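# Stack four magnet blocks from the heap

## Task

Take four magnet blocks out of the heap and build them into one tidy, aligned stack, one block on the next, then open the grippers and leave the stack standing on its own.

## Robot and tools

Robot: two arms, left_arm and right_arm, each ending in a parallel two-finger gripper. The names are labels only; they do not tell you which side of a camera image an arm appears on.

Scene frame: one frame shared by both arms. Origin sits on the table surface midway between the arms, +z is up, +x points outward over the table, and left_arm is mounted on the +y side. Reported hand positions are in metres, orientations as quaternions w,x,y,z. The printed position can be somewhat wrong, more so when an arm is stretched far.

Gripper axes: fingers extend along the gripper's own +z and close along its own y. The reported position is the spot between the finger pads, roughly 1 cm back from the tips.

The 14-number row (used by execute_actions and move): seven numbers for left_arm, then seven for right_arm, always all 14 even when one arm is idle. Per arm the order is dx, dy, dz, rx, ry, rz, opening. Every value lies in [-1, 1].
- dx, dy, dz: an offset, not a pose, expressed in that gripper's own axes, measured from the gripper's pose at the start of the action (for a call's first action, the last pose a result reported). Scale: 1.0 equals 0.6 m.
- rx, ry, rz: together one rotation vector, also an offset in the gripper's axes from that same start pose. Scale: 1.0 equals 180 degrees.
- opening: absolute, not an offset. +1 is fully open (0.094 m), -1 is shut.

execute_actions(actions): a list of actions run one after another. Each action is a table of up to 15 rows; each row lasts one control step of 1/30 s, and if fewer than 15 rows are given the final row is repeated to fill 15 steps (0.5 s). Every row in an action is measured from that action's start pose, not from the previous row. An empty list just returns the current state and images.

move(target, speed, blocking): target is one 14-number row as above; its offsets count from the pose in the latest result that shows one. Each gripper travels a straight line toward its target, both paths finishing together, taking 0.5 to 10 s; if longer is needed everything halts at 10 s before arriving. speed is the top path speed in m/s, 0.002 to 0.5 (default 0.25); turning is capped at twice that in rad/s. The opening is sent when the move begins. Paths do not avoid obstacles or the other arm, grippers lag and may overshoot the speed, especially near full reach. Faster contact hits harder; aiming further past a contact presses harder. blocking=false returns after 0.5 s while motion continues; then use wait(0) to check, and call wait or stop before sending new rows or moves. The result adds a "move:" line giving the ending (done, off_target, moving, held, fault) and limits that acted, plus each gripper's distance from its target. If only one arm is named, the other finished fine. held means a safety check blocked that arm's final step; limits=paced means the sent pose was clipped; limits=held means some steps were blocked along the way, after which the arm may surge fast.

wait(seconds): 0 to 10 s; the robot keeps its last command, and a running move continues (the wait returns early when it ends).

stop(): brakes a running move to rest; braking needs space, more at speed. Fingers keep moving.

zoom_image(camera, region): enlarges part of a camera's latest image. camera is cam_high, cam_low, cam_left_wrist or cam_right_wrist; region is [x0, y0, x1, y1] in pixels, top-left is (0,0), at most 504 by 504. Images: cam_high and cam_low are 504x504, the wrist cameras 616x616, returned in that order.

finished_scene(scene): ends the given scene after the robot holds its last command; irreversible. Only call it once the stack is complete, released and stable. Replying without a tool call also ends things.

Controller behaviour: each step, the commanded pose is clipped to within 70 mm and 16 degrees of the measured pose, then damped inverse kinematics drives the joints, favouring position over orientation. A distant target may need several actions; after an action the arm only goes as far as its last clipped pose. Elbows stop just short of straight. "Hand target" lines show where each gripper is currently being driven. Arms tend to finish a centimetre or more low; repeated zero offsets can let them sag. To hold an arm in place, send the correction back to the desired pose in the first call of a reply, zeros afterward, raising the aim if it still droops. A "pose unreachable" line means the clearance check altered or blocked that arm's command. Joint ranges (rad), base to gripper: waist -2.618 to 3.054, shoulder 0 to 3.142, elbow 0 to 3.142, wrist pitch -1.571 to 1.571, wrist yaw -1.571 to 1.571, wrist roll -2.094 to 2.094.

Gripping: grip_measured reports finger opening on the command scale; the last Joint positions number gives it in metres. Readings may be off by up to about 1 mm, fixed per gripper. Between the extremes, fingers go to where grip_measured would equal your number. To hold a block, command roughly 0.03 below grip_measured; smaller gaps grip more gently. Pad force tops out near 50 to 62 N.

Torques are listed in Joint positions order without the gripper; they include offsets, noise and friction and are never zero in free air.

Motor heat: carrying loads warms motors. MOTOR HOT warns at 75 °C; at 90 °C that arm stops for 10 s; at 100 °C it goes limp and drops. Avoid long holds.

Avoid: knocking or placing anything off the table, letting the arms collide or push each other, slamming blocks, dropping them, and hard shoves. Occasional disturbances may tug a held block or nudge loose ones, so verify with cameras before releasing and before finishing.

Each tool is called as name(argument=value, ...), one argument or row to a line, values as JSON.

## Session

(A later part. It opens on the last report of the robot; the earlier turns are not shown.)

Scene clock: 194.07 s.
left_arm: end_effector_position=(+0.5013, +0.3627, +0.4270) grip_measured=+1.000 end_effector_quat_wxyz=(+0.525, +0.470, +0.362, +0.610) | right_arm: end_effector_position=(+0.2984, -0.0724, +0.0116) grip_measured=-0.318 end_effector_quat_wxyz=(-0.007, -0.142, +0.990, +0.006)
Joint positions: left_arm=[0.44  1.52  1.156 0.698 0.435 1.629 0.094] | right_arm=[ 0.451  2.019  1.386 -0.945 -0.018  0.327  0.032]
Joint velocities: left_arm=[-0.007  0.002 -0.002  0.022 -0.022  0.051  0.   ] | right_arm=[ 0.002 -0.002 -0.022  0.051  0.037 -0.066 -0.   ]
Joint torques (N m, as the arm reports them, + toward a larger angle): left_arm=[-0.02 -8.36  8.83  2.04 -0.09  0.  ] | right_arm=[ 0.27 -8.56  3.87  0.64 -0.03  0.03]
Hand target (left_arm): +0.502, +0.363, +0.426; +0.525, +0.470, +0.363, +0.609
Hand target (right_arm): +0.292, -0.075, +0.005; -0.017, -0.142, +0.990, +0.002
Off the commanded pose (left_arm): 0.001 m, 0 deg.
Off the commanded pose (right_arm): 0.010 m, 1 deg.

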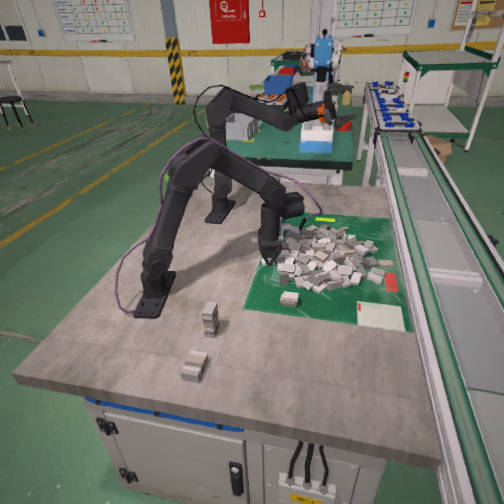

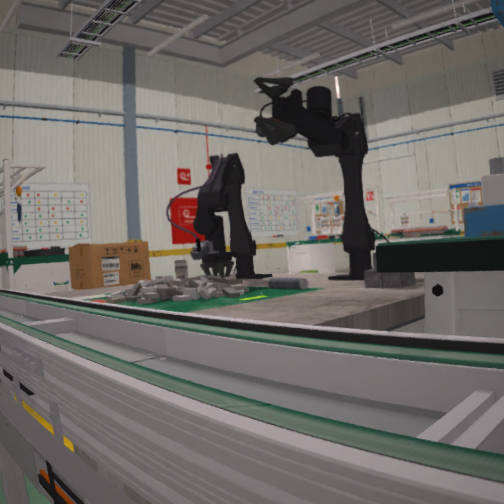

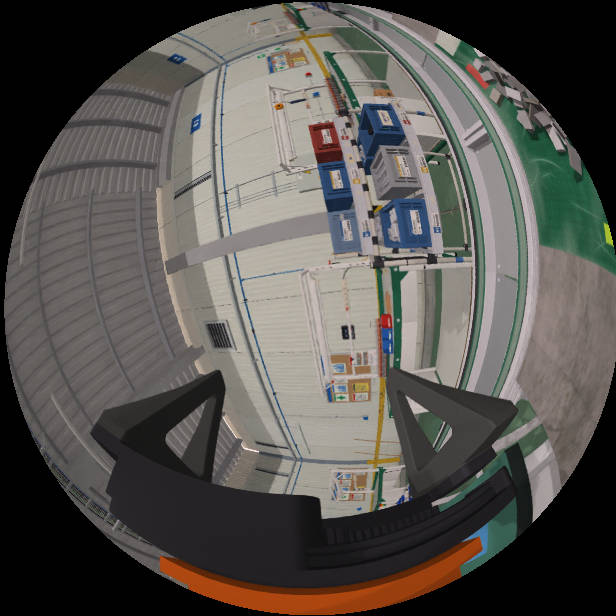

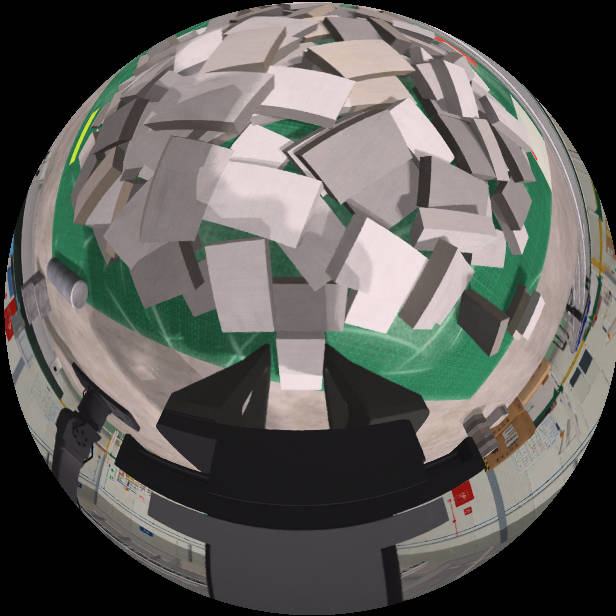

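execute_actions(
  actions=[],
)

Scene clock: 196.90 s.
left_arm: end_effector_position=(+0.5013, +0.3627, +0.4270) grip_measured=+1.000 end_effector_quat_wxyz=(+0.525, +0.470, +0.362, +0.610) | right_arm: end_effector_position=(+0.2984, -0.0724, +0.0116) grip_measured=-0.318 end_effector_quat_wxyz=(-0.007, -0.142, +0.990, +0.006)
Joint positions: left_arm=[0.44  1.52  1.156 0.698 0.435 1.629 0.094] | right_arm=[ 0.451  2.019  1.386 -0.945 -0.018  0.327  0.032]
Joint velocities: left_arm=[ 0.002  0.022 -0.012  0.022 -0.125  0.022  0.   ] | right_arm=[-0.017  0.007  0.022  0.007 -0.022  0.007 -0.001]
Joint torques (N m, as the arm reports them, + toward a larger angle): left_arm=[-0.02 -8.36  8.81  2.05 -0.09  0.01] | right_arm=[ 0.32 -8.62  3.71  0.68 -0.07  0.05]
Hand target (left_arm): +0.502, +0.363, +0.426; +0.525, +0.470, +0.363, +0.609
Hand target (right_arm): +0.292, -0.075, +0.005; -0.017, -0.142, +0.990, +0.002
Off the commanded pose (left_arm): 0.001 m, 0 deg.
Off the commanded pose (right_arm): 0.010 m, 1 deg.

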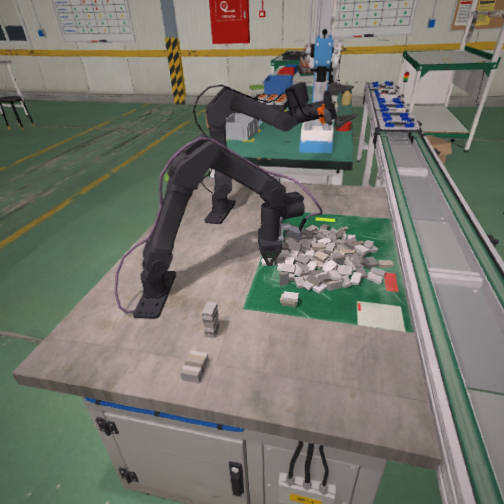

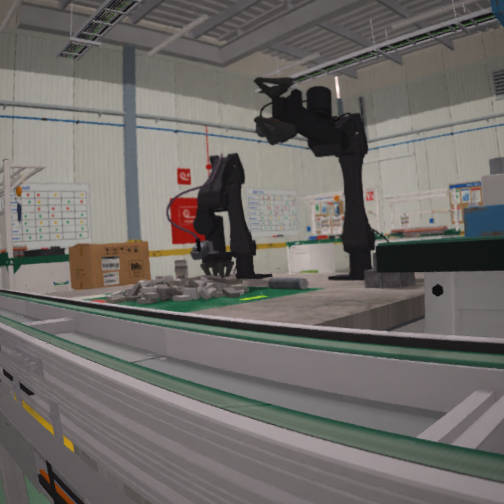

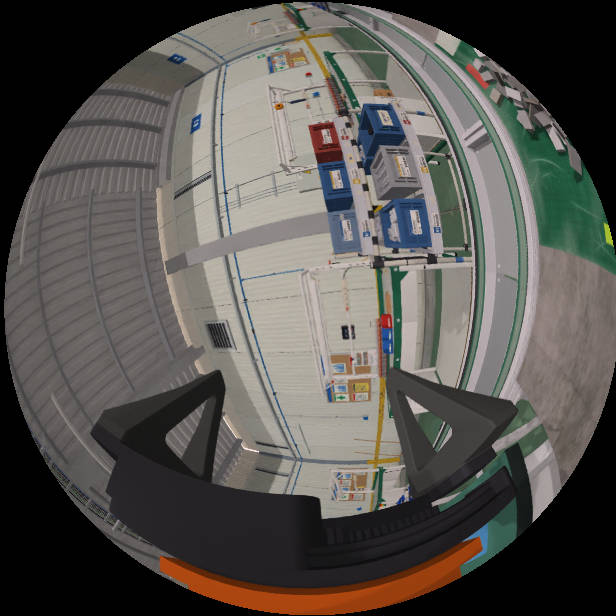

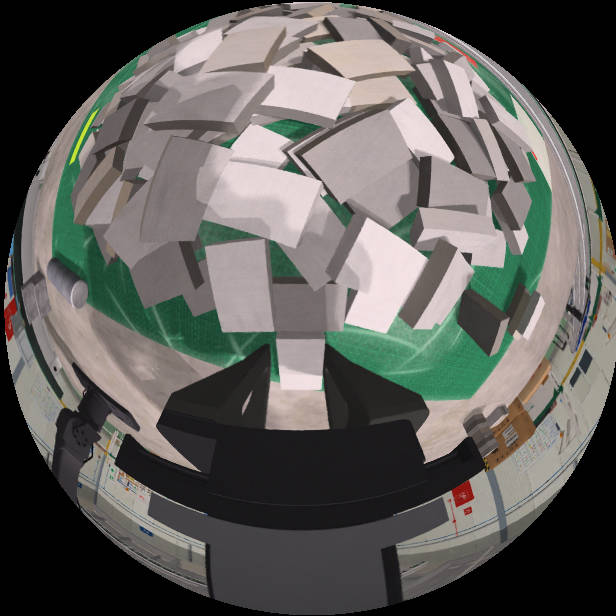

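execute_actions(
  actions=[
    [[0,0,0,0,0,0,1,0,0,0.004,0,0,0,-0.36],[0,0,0,0,0,0,1,0,0,0.004,0,0,0,-0.39],[0,0,0,0,0,0,1,0,0,0.004,0,0,0,-0.42],[0,0,0,0,0,0,1,0,0,0.004,0,0,0,-0.44],[0,0,0,0,0,0,1,0,0,0.004,0,0,0,-0.455],[0,0,0,0,0,0,1,0,0,0.004,0,0,0,-0.465],[0,0,0,0,0,0,1,0,0,0.004,0,0,0,-0.475],[0,0,0,0,0,0,1,0,0,0.004,0,0,0,-0.485],[0,0,0,0,0,0,1,0,0,0.004,0,0,0,-0.495],[0,0,0,0,0,0,1,0,0,0.004,0,0,0,-0.505]],
    [[0,0,0,0,0,0,1,0,0,-0.01,0,0,0,-0.505],[0,0,0,0,0,0,1,0,0,-0.02,0,0,0,-0.505],[0,0,0,0,0,0,1,0,0,-0.03,0,0,0,-0.505],[0,0,0,0,0,0,1,0,0,-0.04,0,0,0,-0.505],[0,0,0,0,0,0,1,0,0,-0.05,0,0,0,-0.505],[0,0,0,0,0,0,1,0,0,-0.06,0,0,0,-0.505],[0,0,0,0,0,0,1,0,0,-0.07,0,0,0,-0.505],[0,0,0,0,0,0,1,0,0,-0.08,0,0,0,-0.505],[0,0,0,0,0,0,1,0,0,-0.09,0,0,0,-0.505],[0,0,0,0,0,0,1,0,0,-0.1,0,0,0,-0.505]],
    [[0,0,0,0,0,0,1,0,0,-0.03,0,0,0,-0.505]],
  ],
)

zoom_image(
  camera="cam_right_wrist",
  region=[190,250,410,430],
)

Scene clock: 201.00 s.
left_arm: end_effector_position=(+0.5005, +0.3624, +0.4294) grip_measured=+1.000 end_effector_quat_wxyz=(+0.526, +0.468, +0.358, +0.613) | right_arm: end_effector_position=(+0.2983, -0.0750, +0.0669) grip_measured=-0.472 end_effector_quat_wxyz=(-0.011, -0.142, +0.990, -0.002)
Joint positions: left_arm=[0.44  1.52  1.156 0.709 0.435 1.629 0.094] | right_arm=[ 0.451  1.965  1.537 -1.163 -0.006  0.327  0.025]
Joint velocities: left_arm=[ 0.007 -0.002  0.012  0.022 -0.022 -0.037  0.   ] | right_arm=[-0.017  0.007  0.007 -0.051  0.022  0.007 -0.001]
Joint torques (N m, as the arm reports them, + toward a larger angle): left_arm=[-0.02 -8.35  8.81  2.04 -0.09  0.  ] | right_arm=[ 0.03 -9.78  7.76  0.4  -0.05 -0.02]
Hand target (left_arm): +0.501, +0.363, +0.429; +0.526, +0.468, +0.359, +0.612
Hand target (right_arm): +0.303, -0.072, +0.080; +0.003, -0.142, +0.990, +0.005
Off the commanded pose (left_arm): 0.001 m, 0 deg.
Off the commanded pose (right_arm): 0.014 m, 2 deg.

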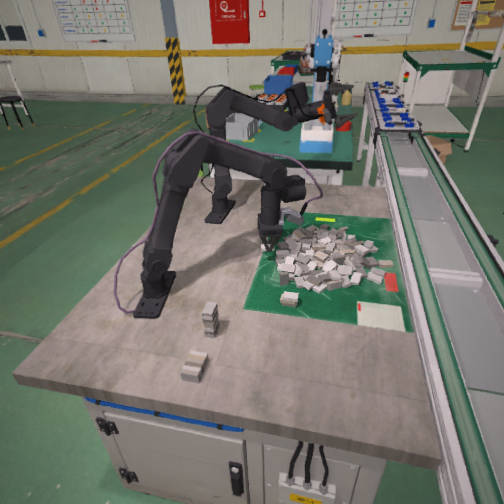

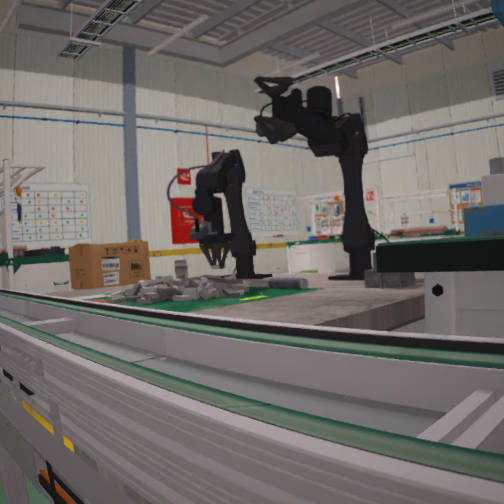

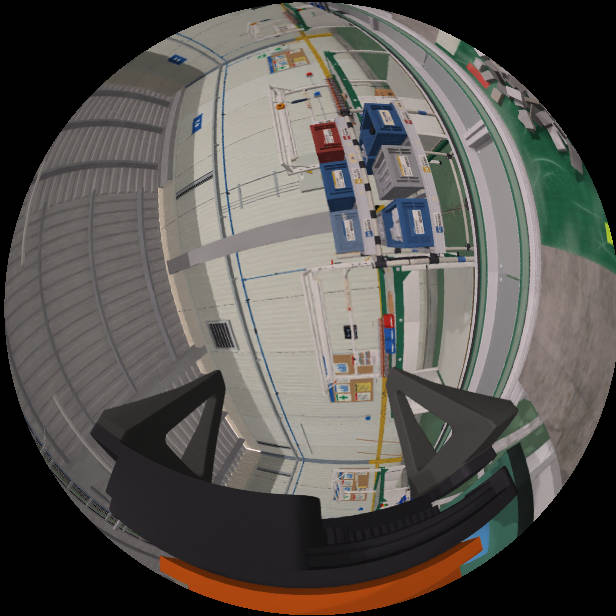

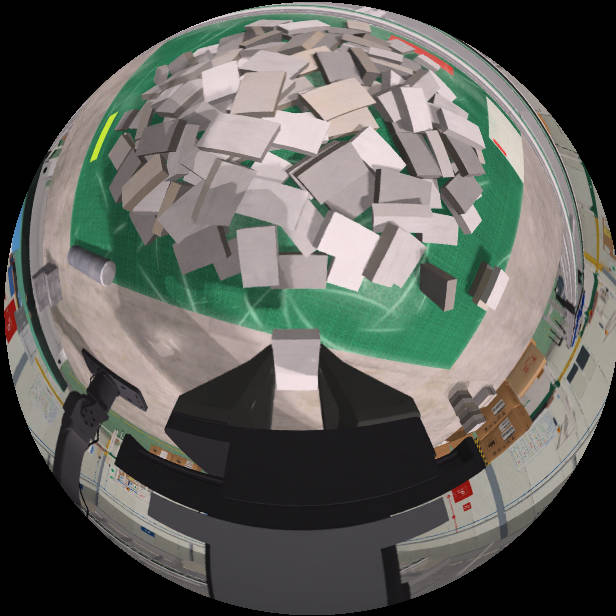

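Region (190, 250, 410, 430) of cam_right_wrist's 616x616 image, scaled by 2.291, with more detail than that image has; it fills the top 412 rows of this view, and the rest is white.

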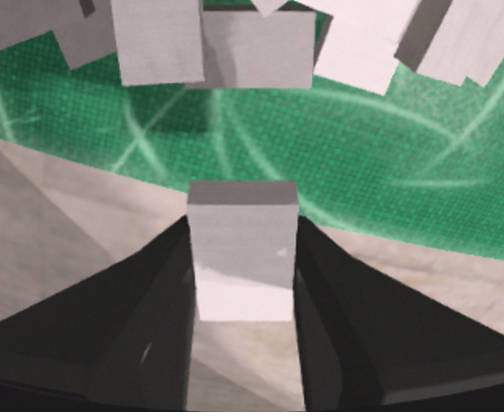

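move(
  target=[0,0,0,0,0,0,1,-0.052,-0.336,0.0,0,-0.007,0.0906,-0.505],
  speed=0.2,
)

zoom_image(
  camera="cam_right_wrist",
  region=[190,250,410,430],
)

Scene clock: 204.53 s.
left_arm: end_effector_position=(+0.5002, +0.3623, +0.4302) grip_measured=+1.000 end_effector_quat_wxyz=(+0.527, +0.467, +0.356, +0.614) | right_arm: end_effector_position=(+0.3780, -0.2613, +0.0615) grip_measured=-0.472 end_effector_quat_wxyz=(-0.007, +0.008, +1.000, -0.003)
Joint positions: left_arm=[0.44  1.52  1.156 0.713 0.435 1.629 0.094] | right_arm=[-0.096  2.014  1.585 -1.156  0.004  0.079  0.025]
Joint velocities: left_arm=[-0.007 -0.002 -0.022  0.007  0.007 -0.051  0.   ] | right_arm=[ 0.007 -0.022  0.007  0.022  0.022 -0.051  0.001]
Joint torques (N m, as the arm reports them, + toward a larger angle): left_arm=[-0.02 -8.35  8.81  2.04 -0.09  0.  ] | right_arm=[ 0.34 -8.4   7.84  0.48  0.   -0.1 ]
Hand target (left_arm): +0.500, +0.362, +0.429; +0.526, +0.468, +0.358, +0.613
Hand target (right_arm): +0.385, -0.260, +0.066; +0.001, +0.000, +1.000, -0.004
Off the commanded pose (left_arm): 0.001 m, 0 deg.
Off the commanded pose (right_arm): 0.009 m, 1 deg.
move: done

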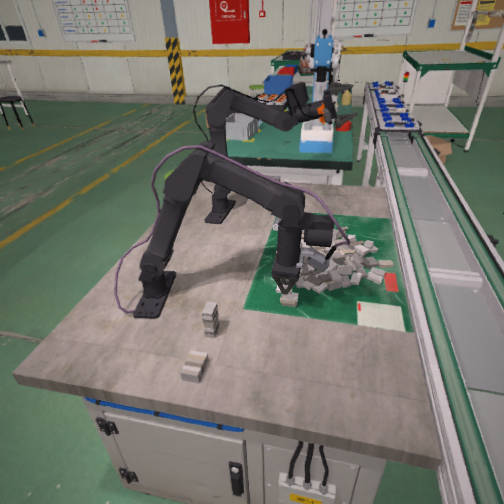

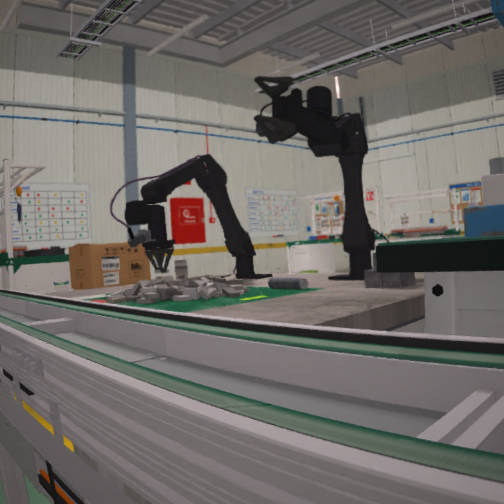

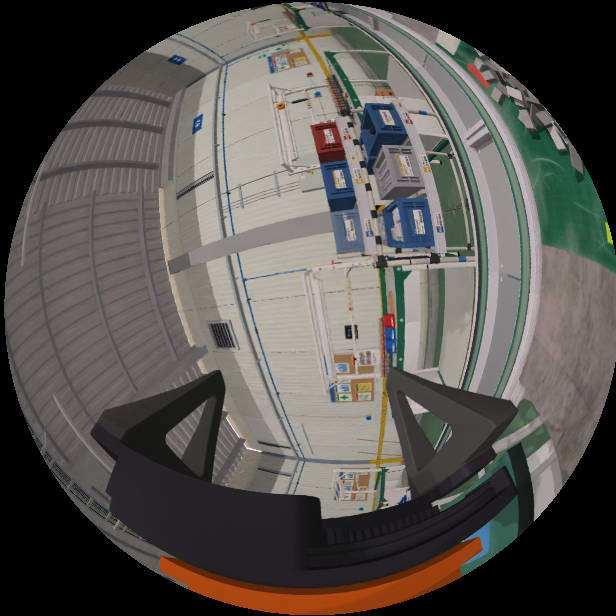

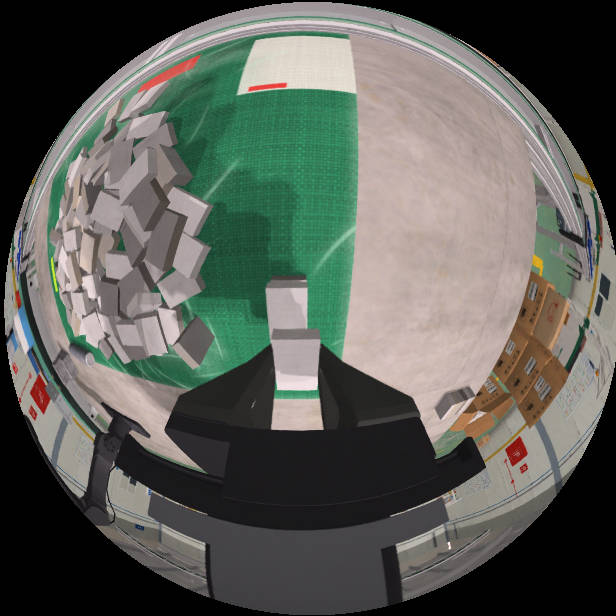

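Region (190, 250, 410, 430) of cam_right_wrist's 616x616 image, scaled by 2.291, with more detail than that image has; it fills the top 412 rows of this view, and the rest is white.

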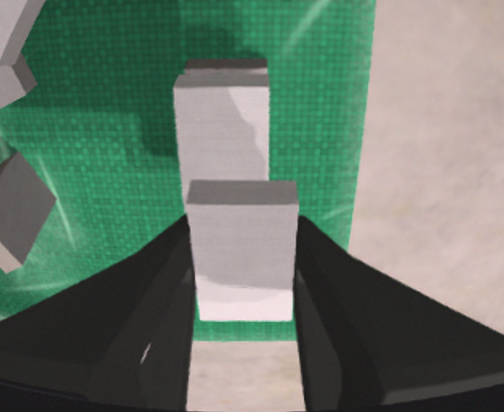

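execute_actions(
  actions=[
    [[0,0,0,0,0,0,1,-0.005,0.004,0,0,-0.002,-0.003,-0.505],[0,0,0,0,0,0,1,-0.01,0.007,0,0,-0.004,-0.006,-0.505],[0,0,0,0,0,0,1,-0.015,0.01,0,0,-0.006,-0.009,-0.505],[0,0,0,0,0,0,1,-0.02,0.013,0,0,-0.008,-0.01,-0.505],[0,0,0,0,0,0,1,-0.025,0.015,0,0,-0.008,-0.01,-0.505]],
  ],
)

zoom_image(
  camera="cam_right_wrist",
  region=[190,250,410,430],
)

Scene clock: 206.57 s.
left_arm: end_effector_position=(+0.5000, +0.3622, +0.4310) grip_measured=+1.000 end_effector_quat_wxyz=(+0.527, +0.466, +0.355, +0.615) | right_arm: end_effector_position=(+0.3821, -0.2560, +0.0562) grip_measured=-0.472 end_effector_quat_wxyz=(-0.009, -0.000, +1.000, -0.003)
Joint positions: left_arm=[0.44  1.52  1.156 0.716 0.435 1.629 0.094] | right_arm=[-0.083  2.04   1.602 -1.152  0.004  0.076  0.025]
Joint velocities: left_arm=[ 0.007 -0.007 -0.012  0.007  0.037 -0.022  0.   ] | right_arm=[ 0.017 -0.022 -0.002  0.007  0.051  0.051  0.   ]
Joint torques (N m, as the arm reports them, + toward a larger angle): left_arm=[-0.02 -8.34  8.8   2.02 -0.1   0.  ] | right_arm=[ 0.62 -8.73  8.12  0.58  0.01 -0.04]
Hand target (left_arm): +0.500, +0.362, +0.430; +0.527, +0.467, +0.356, +0.614
Hand target (right_arm): +0.393, -0.252, +0.061; +0.006, -0.008, +1.000, -0.002
Off the commanded pose (left_arm): 0.001 m, 0 deg.
Off the commanded pose (right_arm): 0.013 m, 2 deg.

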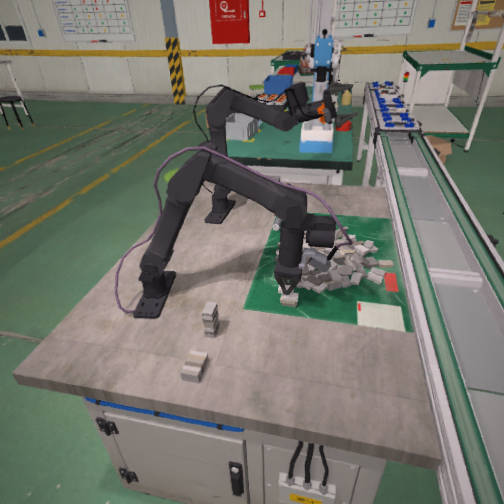

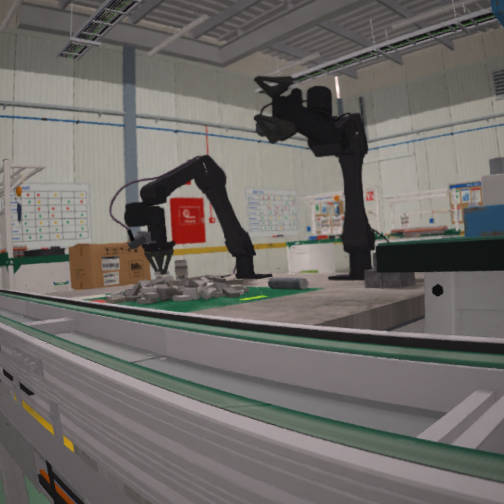

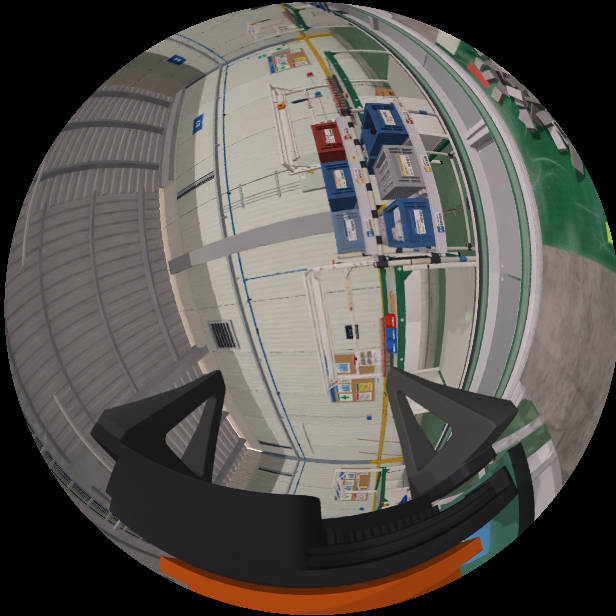

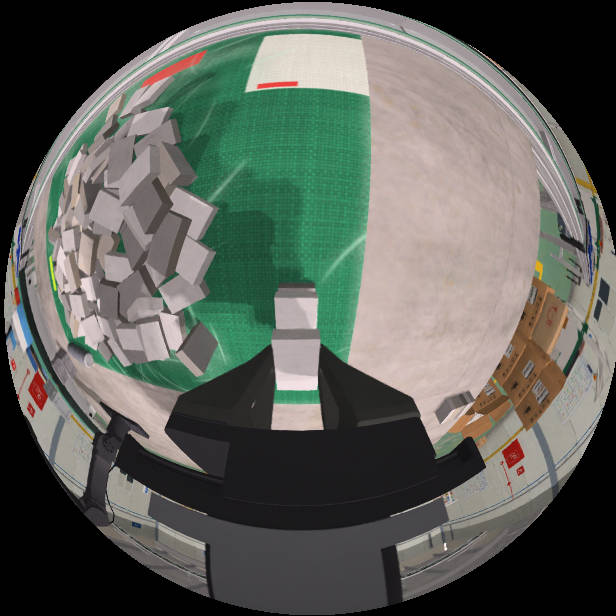

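Region (190, 250, 410, 430) of cam_right_wrist's 616x616 image, scaled by 2.291, with more detail than that image has; it fills the top 412 rows of this view, and the rest is white.

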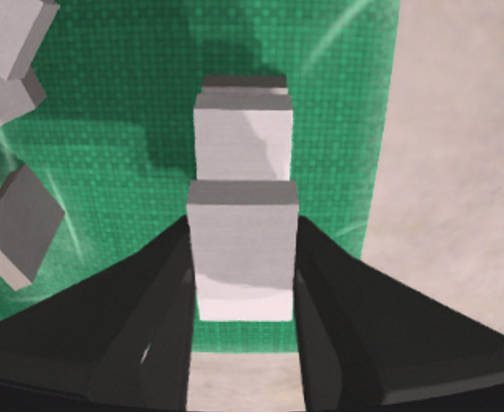

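execute_actions(
  actions=[
    [[0,0,0,0,0,0,1,-0.018,0.004,-0.008,0,-0.012,0,-0.505],[0,0,0,0,0,0,1,-0.021,0.004,-0.008,0,-0.014,0,-0.505],[0,0,0,0,0,0,1,-0.024,0.004,-0.008,0,-0.016,0,-0.505],[0,0,0,0,0,0,1,-0.027,0.004,-0.008,0,-0.018,0,-0.505],[0,0,0,0,0,0,1,-0.03,0.004,-0.008,0,-0.018,0,-0.505]],
  ],
)

zoom_image(
  camera="cam_right_wrist",
  region=[190,250,410,430],
)

Scene clock: 208.80 s.
left_arm: end_effector_position=(+0.4997, +0.3621, +0.4317) grip_measured=+1.000 end_effector_quat_wxyz=(+0.527, +0.466, +0.354, +0.616) | right_arm: end_effector_position=(+0.3875, -0.2556, +0.0562) grip_measured=-0.472 end_effector_quat_wxyz=(+0.002, -0.000, +1.000, -0.002)
Joint positions: left_arm=[0.44  1.52  1.156 0.72  0.435 1.629 0.094] | right_arm=[-0.083  2.04   1.602 -1.13   0.004  0.076  0.025]
Joint velocities: left_arm=[-0.012  0.012 -0.012 -0.037 -0.051 -0.051  0.   ] | right_arm=[-0.007 -0.007  0.007 -0.022 -0.007 -0.022  0.   ]
Joint torques (N m, as the arm reports them, + toward a larger angle): left_arm=[-0.02 -8.34  8.79  2.03 -0.1   0.  ] | right_arm=[ 0.43 -8.56  8.1   0.73  0.    0.07]
Hand target (left_arm): +0.500, +0.362, +0.431; +0.527, +0.466, +0.355, +0.615
Hand target (right_arm): +0.400, -0.253, +0.061; +0.019, -0.000, +1.000, -0.003
Off the commanded pose (left_arm): 0.001 m, 0 deg.
Off the commanded pose (right_arm): 0.014 m, 2 deg.

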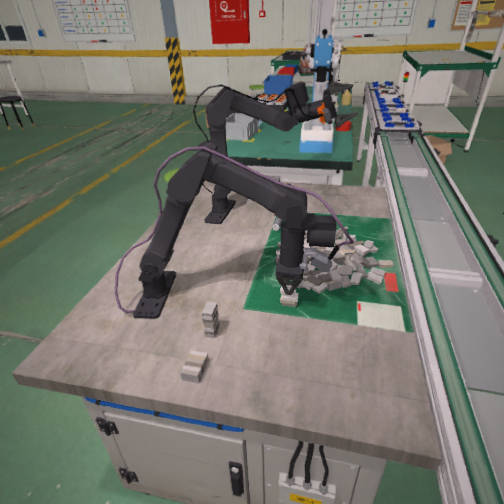

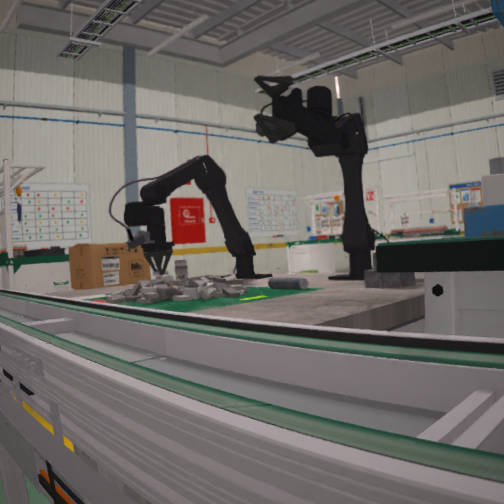

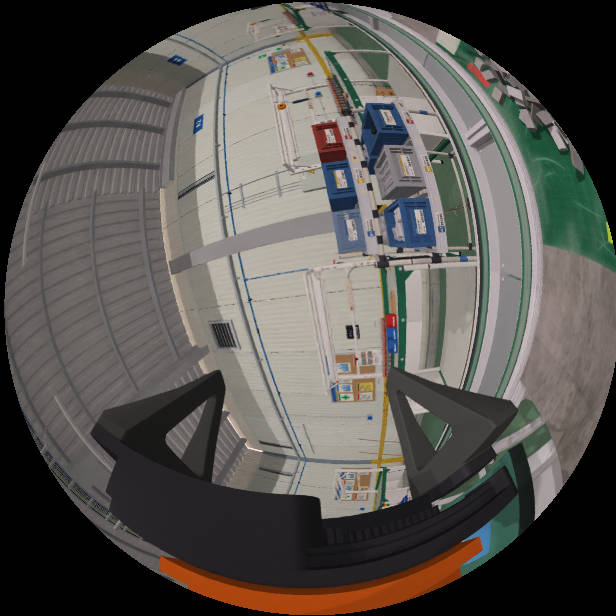

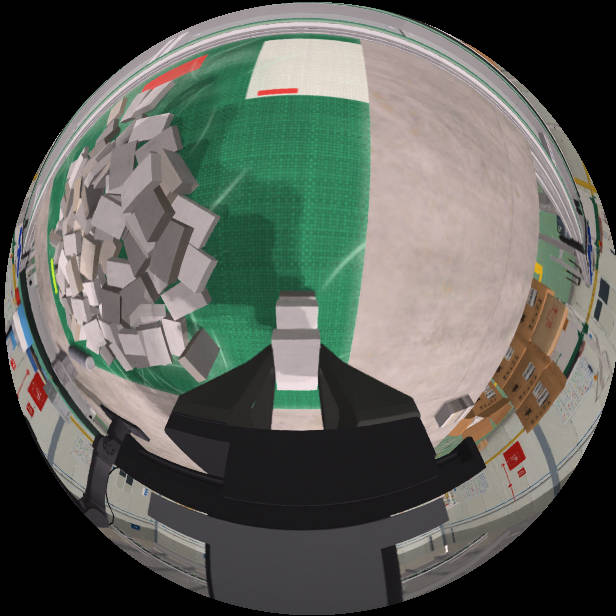

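Region (190, 250, 410, 430) of cam_right_wrist's 616x616 image, scaled by 2.291, with more detail than that image has; it fills the top 412 rows of this view, and the rest is white.

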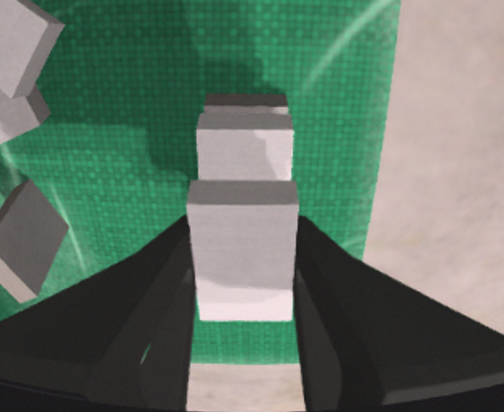

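execute_actions(
  actions=[
    [[0,0,0,0,0,0,1,0,0.003,0.006,0,0.002,0,-0.505],[0,0,0,0,0,0,1,0,0.003,0.01,0,0.004,0,-0.505],[0,0,0,0,0,0,1,0,0.003,0.013,0,0.005,0,-0.505],[0,0,0,0,0,0,1,0,0.003,0.016,0,0.006,0,-0.505],[0,0,0,0,0,0,1,0,0.003,0.018,0,0.007,0,-0.505],[0,0,0,0,0,0,1,0,0.003,0.02,0,0.008,0,-0.505],[0,0,0,0,0,0,1,0,0.003,0.022,0,0.008,0,-0.505],[0,0,0,0,0,0,1,0,0.003,0.024,0,0.008,0,-0.505],[0,0,0,0,0,0,1,0,0.003,0.026,0,0.008,0,-0.505],[0,0,0,0,0,0,1,0,0.003,0.028,0,0.008,0,-0.505],[0,0,0,0,0,0,1,0,0.003,0.03,0,0.008,0,-0.505]],
  ],
)

zoom_image(
  camera="cam_right_wrist",
  region=[190,250,410,430],
)

Scene clock: 211.40 s.
left_arm: end_effector_position=(+0.4995, +0.3620, +0.4325) grip_measured=+1.000 end_effector_quat_wxyz=(+0.527, +0.465, +0.353, +0.617) | right_arm: end_effector_position=(+0.3887, -0.2555, +0.0446) grip_measured=-0.472 end_effector_quat_wxyz=(-0.007, -0.000, +1.000, -0.003)
Joint positions: left_arm=[0.44  1.52  1.156 0.723 0.435 1.629 0.094] | right_arm=[-0.083  2.071  1.602 -1.117  0.004  0.076  0.025]
Joint velocities: left_arm=[-0.002  0.002 -0.007  0.007  0.007  0.022  0.   ] | right_arm=[ 0.012 -0.032 -0.002  0.066  0.022  0.037 -0.   ]
Joint torques (N m, as the arm reports them, + toward a larger angle): left_arm=[-0.02 -8.33  8.79  2.02 -0.1   0.  ] | right_arm=[ 0.36 -8.92  4.59  0.64 -0.03  0.06]
Hand target (left_arm): +0.500, +0.362, +0.432; +0.527, +0.466, +0.354, +0.616
Hand target (right_arm): +0.387, -0.254, +0.038; -0.011, -0.000, +1.000, -0.002
Off the commanded pose (left_arm): 0.001 m, 0 deg.
Off the commanded pose (right_arm): 0.007 m, 0 deg.

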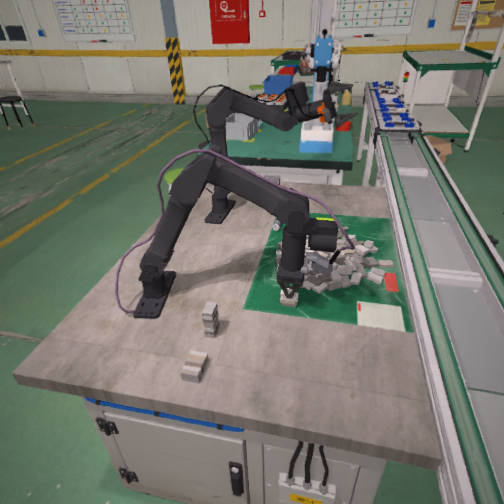

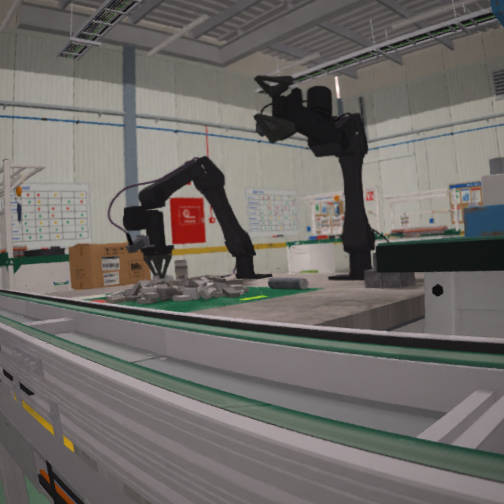

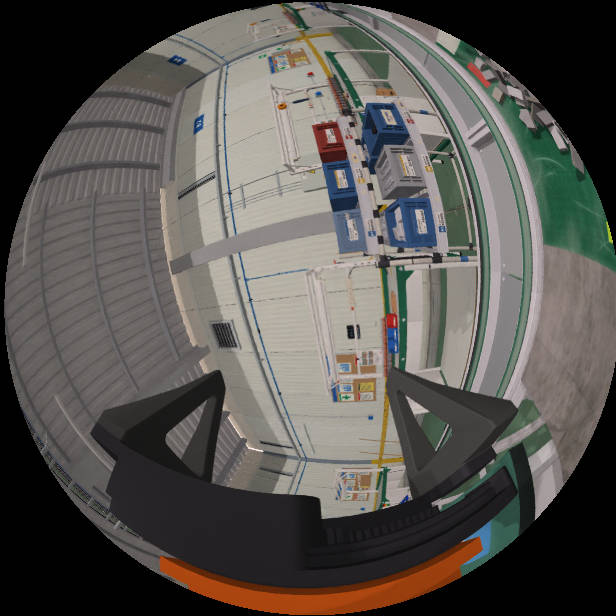

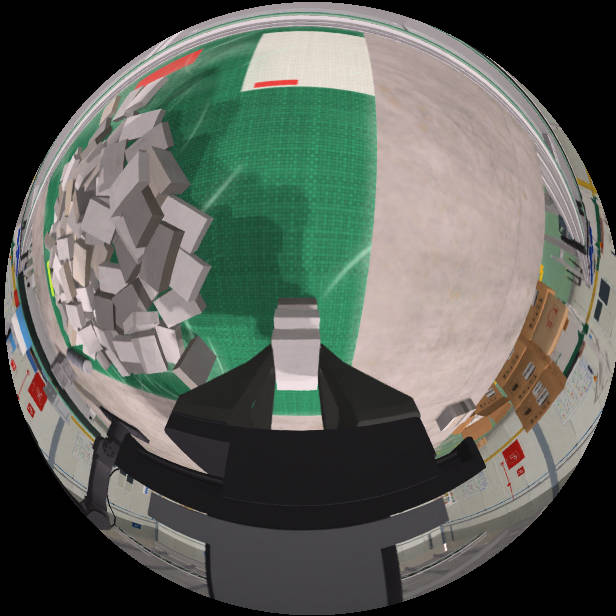

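Region (190, 250, 410, 430) of cam_right_wrist's 616x616 image, scaled by 2.291, with more detail than that image has; it fills the top 412 rows of this view, and the rest is white.

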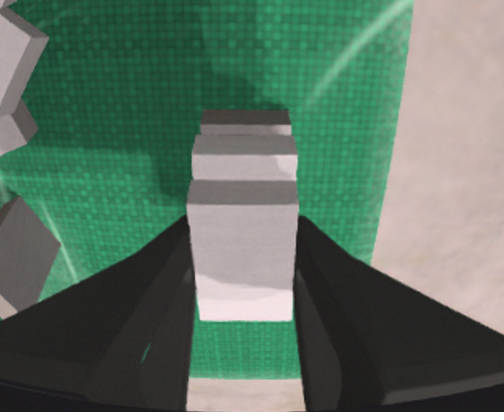

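execute_actions(
  actions=[
    [[0,0,0,0,0,0,1,-0.006,0.003,-0.002,0,-0.004,0,-0.505],[0,0,0,0,0,0,1,-0.012,0.003,-0.004,0,-0.008,0,-0.505],[0,0,0,0,0,0,1,-0.016,0.003,-0.006,0,-0.011,0,-0.505],[0,0,0,0,0,0,1,-0.02,0.003,-0.008,0,-0.014,0,-0.505],[0,0,0,0,0,0,1,-0.024,0.003,-0.009,0,-0.016,0,-0.505],[0,0,0,0,0,0,1,-0.027,0.003,-0.01,0,-0.018,0,-0.505]],
  ],
)

zoom_image(
  camera="cam_right_wrist",
  region=[190,250,410,430],
)

Scene clock: 215.37 s.
left_arm: end_effector_position=(+0.4992, +0.3619, +0.4331) grip_measured=+1.000 end_effector_quat_wxyz=(+0.527, +0.465, +0.352, +0.618) | right_arm: end_effector_position=(+0.3936, -0.2551, +0.0446) grip_measured=-0.472 end_effector_quat_wxyz=(+0.003, -0.000, +1.000, -0.002)
Joint positions: left_arm=[0.44  1.52  1.156 0.726 0.435 1.629 0.094] | right_arm=[-0.083  2.071  1.602 -1.097  0.004  0.076  0.025]
Joint velocities: left_arm=[ 0.012 -0.002  0.002  0.051 -0.007  0.007  0.   ] | right_arm=[ 0.012 -0.012 -0.017  0.066 -0.037 -0.007  0.   ]
Joint torques (N m, as the arm reports them, + toward a larger angle): left_arm=[-0.01 -8.33  8.78  2.05 -0.1   0.  ] | right_arm=[ 0.24 -9.5   7.42  0.65  0.03  0.04]
Hand target (left_arm): +0.499, +0.362, +0.432; +0.527, +0.465, +0.353, +0.617
Hand target (right_arm): +0.405, -0.254, +0.051; +0.021, -0.000, +1.000, -0.002
Off the commanded pose (left_arm): 0.001 m, 0 deg.
Off the commanded pose (right_arm): 0.013 m, 2 deg.

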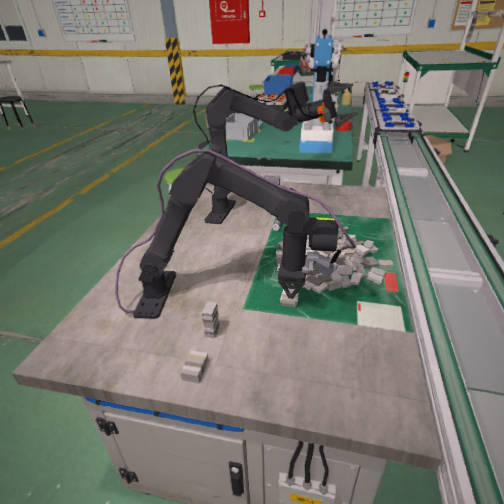

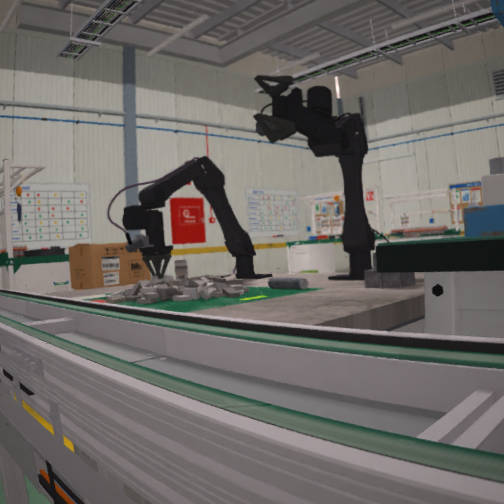

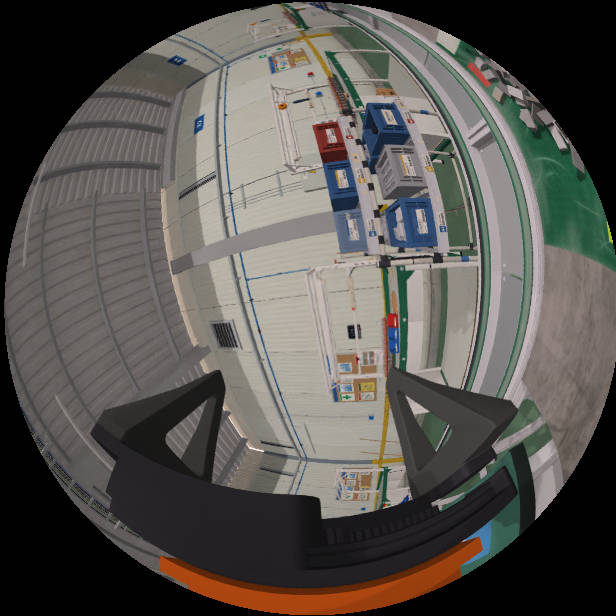

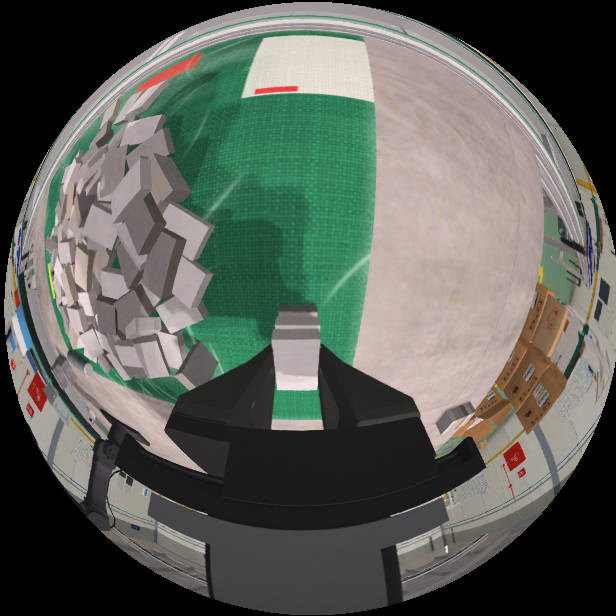

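Region (190, 250, 410, 430) of cam_right_wrist's 616x616 image, scaled by 2.291, with more detail than that image has; it fills the top 412 rows of this view, and the rest is white.

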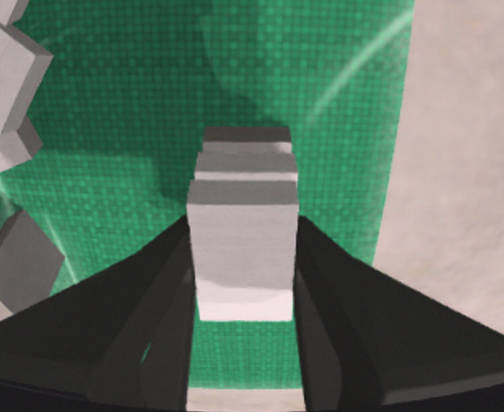

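execute_actions(
  actions=[
    [[0,0,0,0,0,0,1,0,0.002,0.002,0,0,0,-0.505],[0,0,0,0,0,0,1,0,0.002,0.006,0,0.002,0,-0.505],[0,0,0,0,0,0,1,0,0.002,0.009,0,0.003,0,-0.505],[0,0,0,0,0,0,1,0,0.002,0.012,0,0.004,0,-0.505],[0,0,0,0,0,0,1,0,0.002,0.014,0,0.005,0,-0.505],[0,0,0,0,0,0,1,0,0.002,0.016,0,0.005,0,-0.505],[0,0,0,0,0,0,1,0,0.002,0.018,0,0.005,0,-0.505]],
  ],
)

zoom_image(
  camera="cam_right_wrist",
  region=[190,250,410,430],
)

Scene clock: 217.37 s.
left_arm: end_effector_position=(+0.4990, +0.3618, +0.4339) grip_measured=+1.000 end_effector_quat_wxyz=(+0.528, +0.464, +0.350, +0.619) | right_arm: end_effector_position=(+0.3937, -0.2551, +0.0428) grip_measured=-0.472 end_effector_quat_wxyz=(+0.001, -0.000, +1.000, -0.002)
Joint positions: left_arm=[0.44  1.52  1.156 0.73  0.435 1.629 0.094] | right_arm=[-0.083  2.076  1.602 -1.095  0.004  0.076  0.025]
Joint velocities: left_arm=[ 0.002 -0.027  0.007 -0.066 -0.022  0.007  0.   ] | right_arm=[ 0.007 -0.002  0.012 -0.037 -0.022 -0.037 -0.   ]
Joint torques (N m, as the arm reports them, + toward a larger angle): left_arm=[-0.01 -8.33  8.79  2.03 -0.1   0.  ] | right_arm=[ 0.19 -8.25  5.22  0.74 -0.06  0.07]
Hand target (left_arm): +0.499, +0.362, +0.433; +0.528, +0.465, +0.352, +0.618
Hand target (right_arm): +0.393, -0.254, +0.034; -0.005, -0.000, +1.000, -0.002
Off the commanded pose (left_arm): 0.001 m, 0 deg.
Off the commanded pose (right_arm): 0.009 m, 1 deg.

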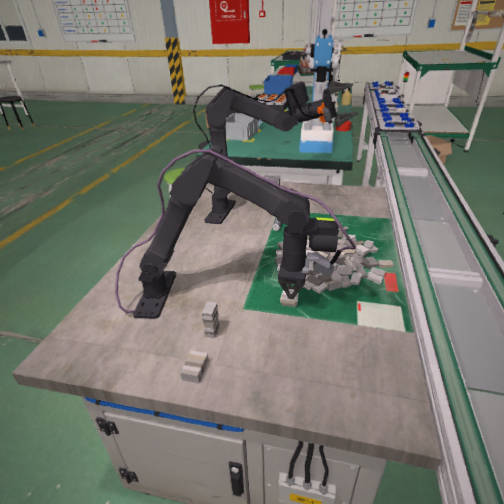

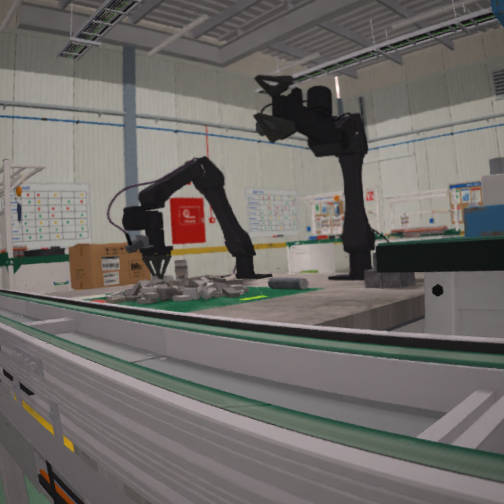

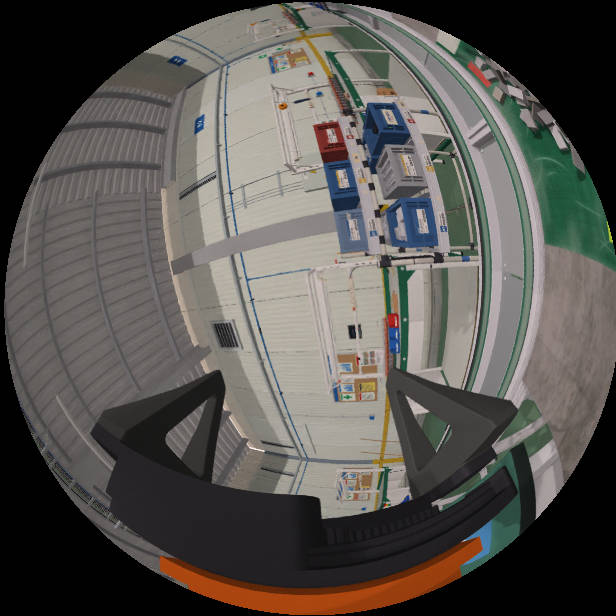

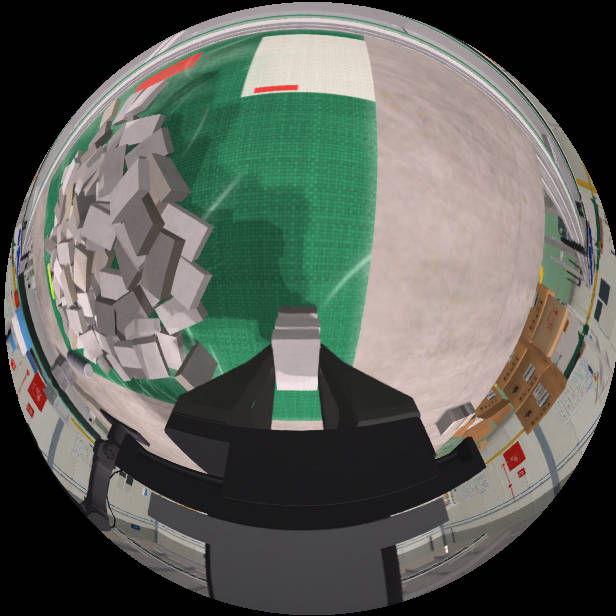

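Region (190, 250, 410, 430) of cam_right_wrist's 616x616 image, scaled by 2.291, with more detail than that image has; it fills the top 412 rows of this view, and the rest is white.

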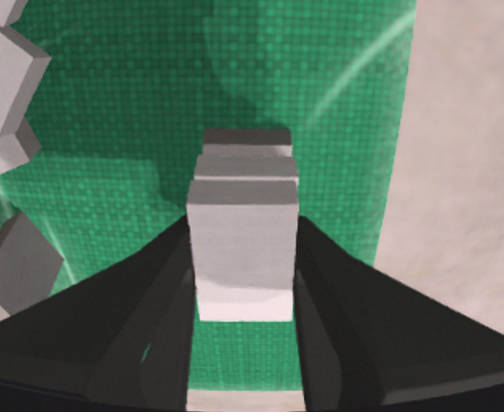

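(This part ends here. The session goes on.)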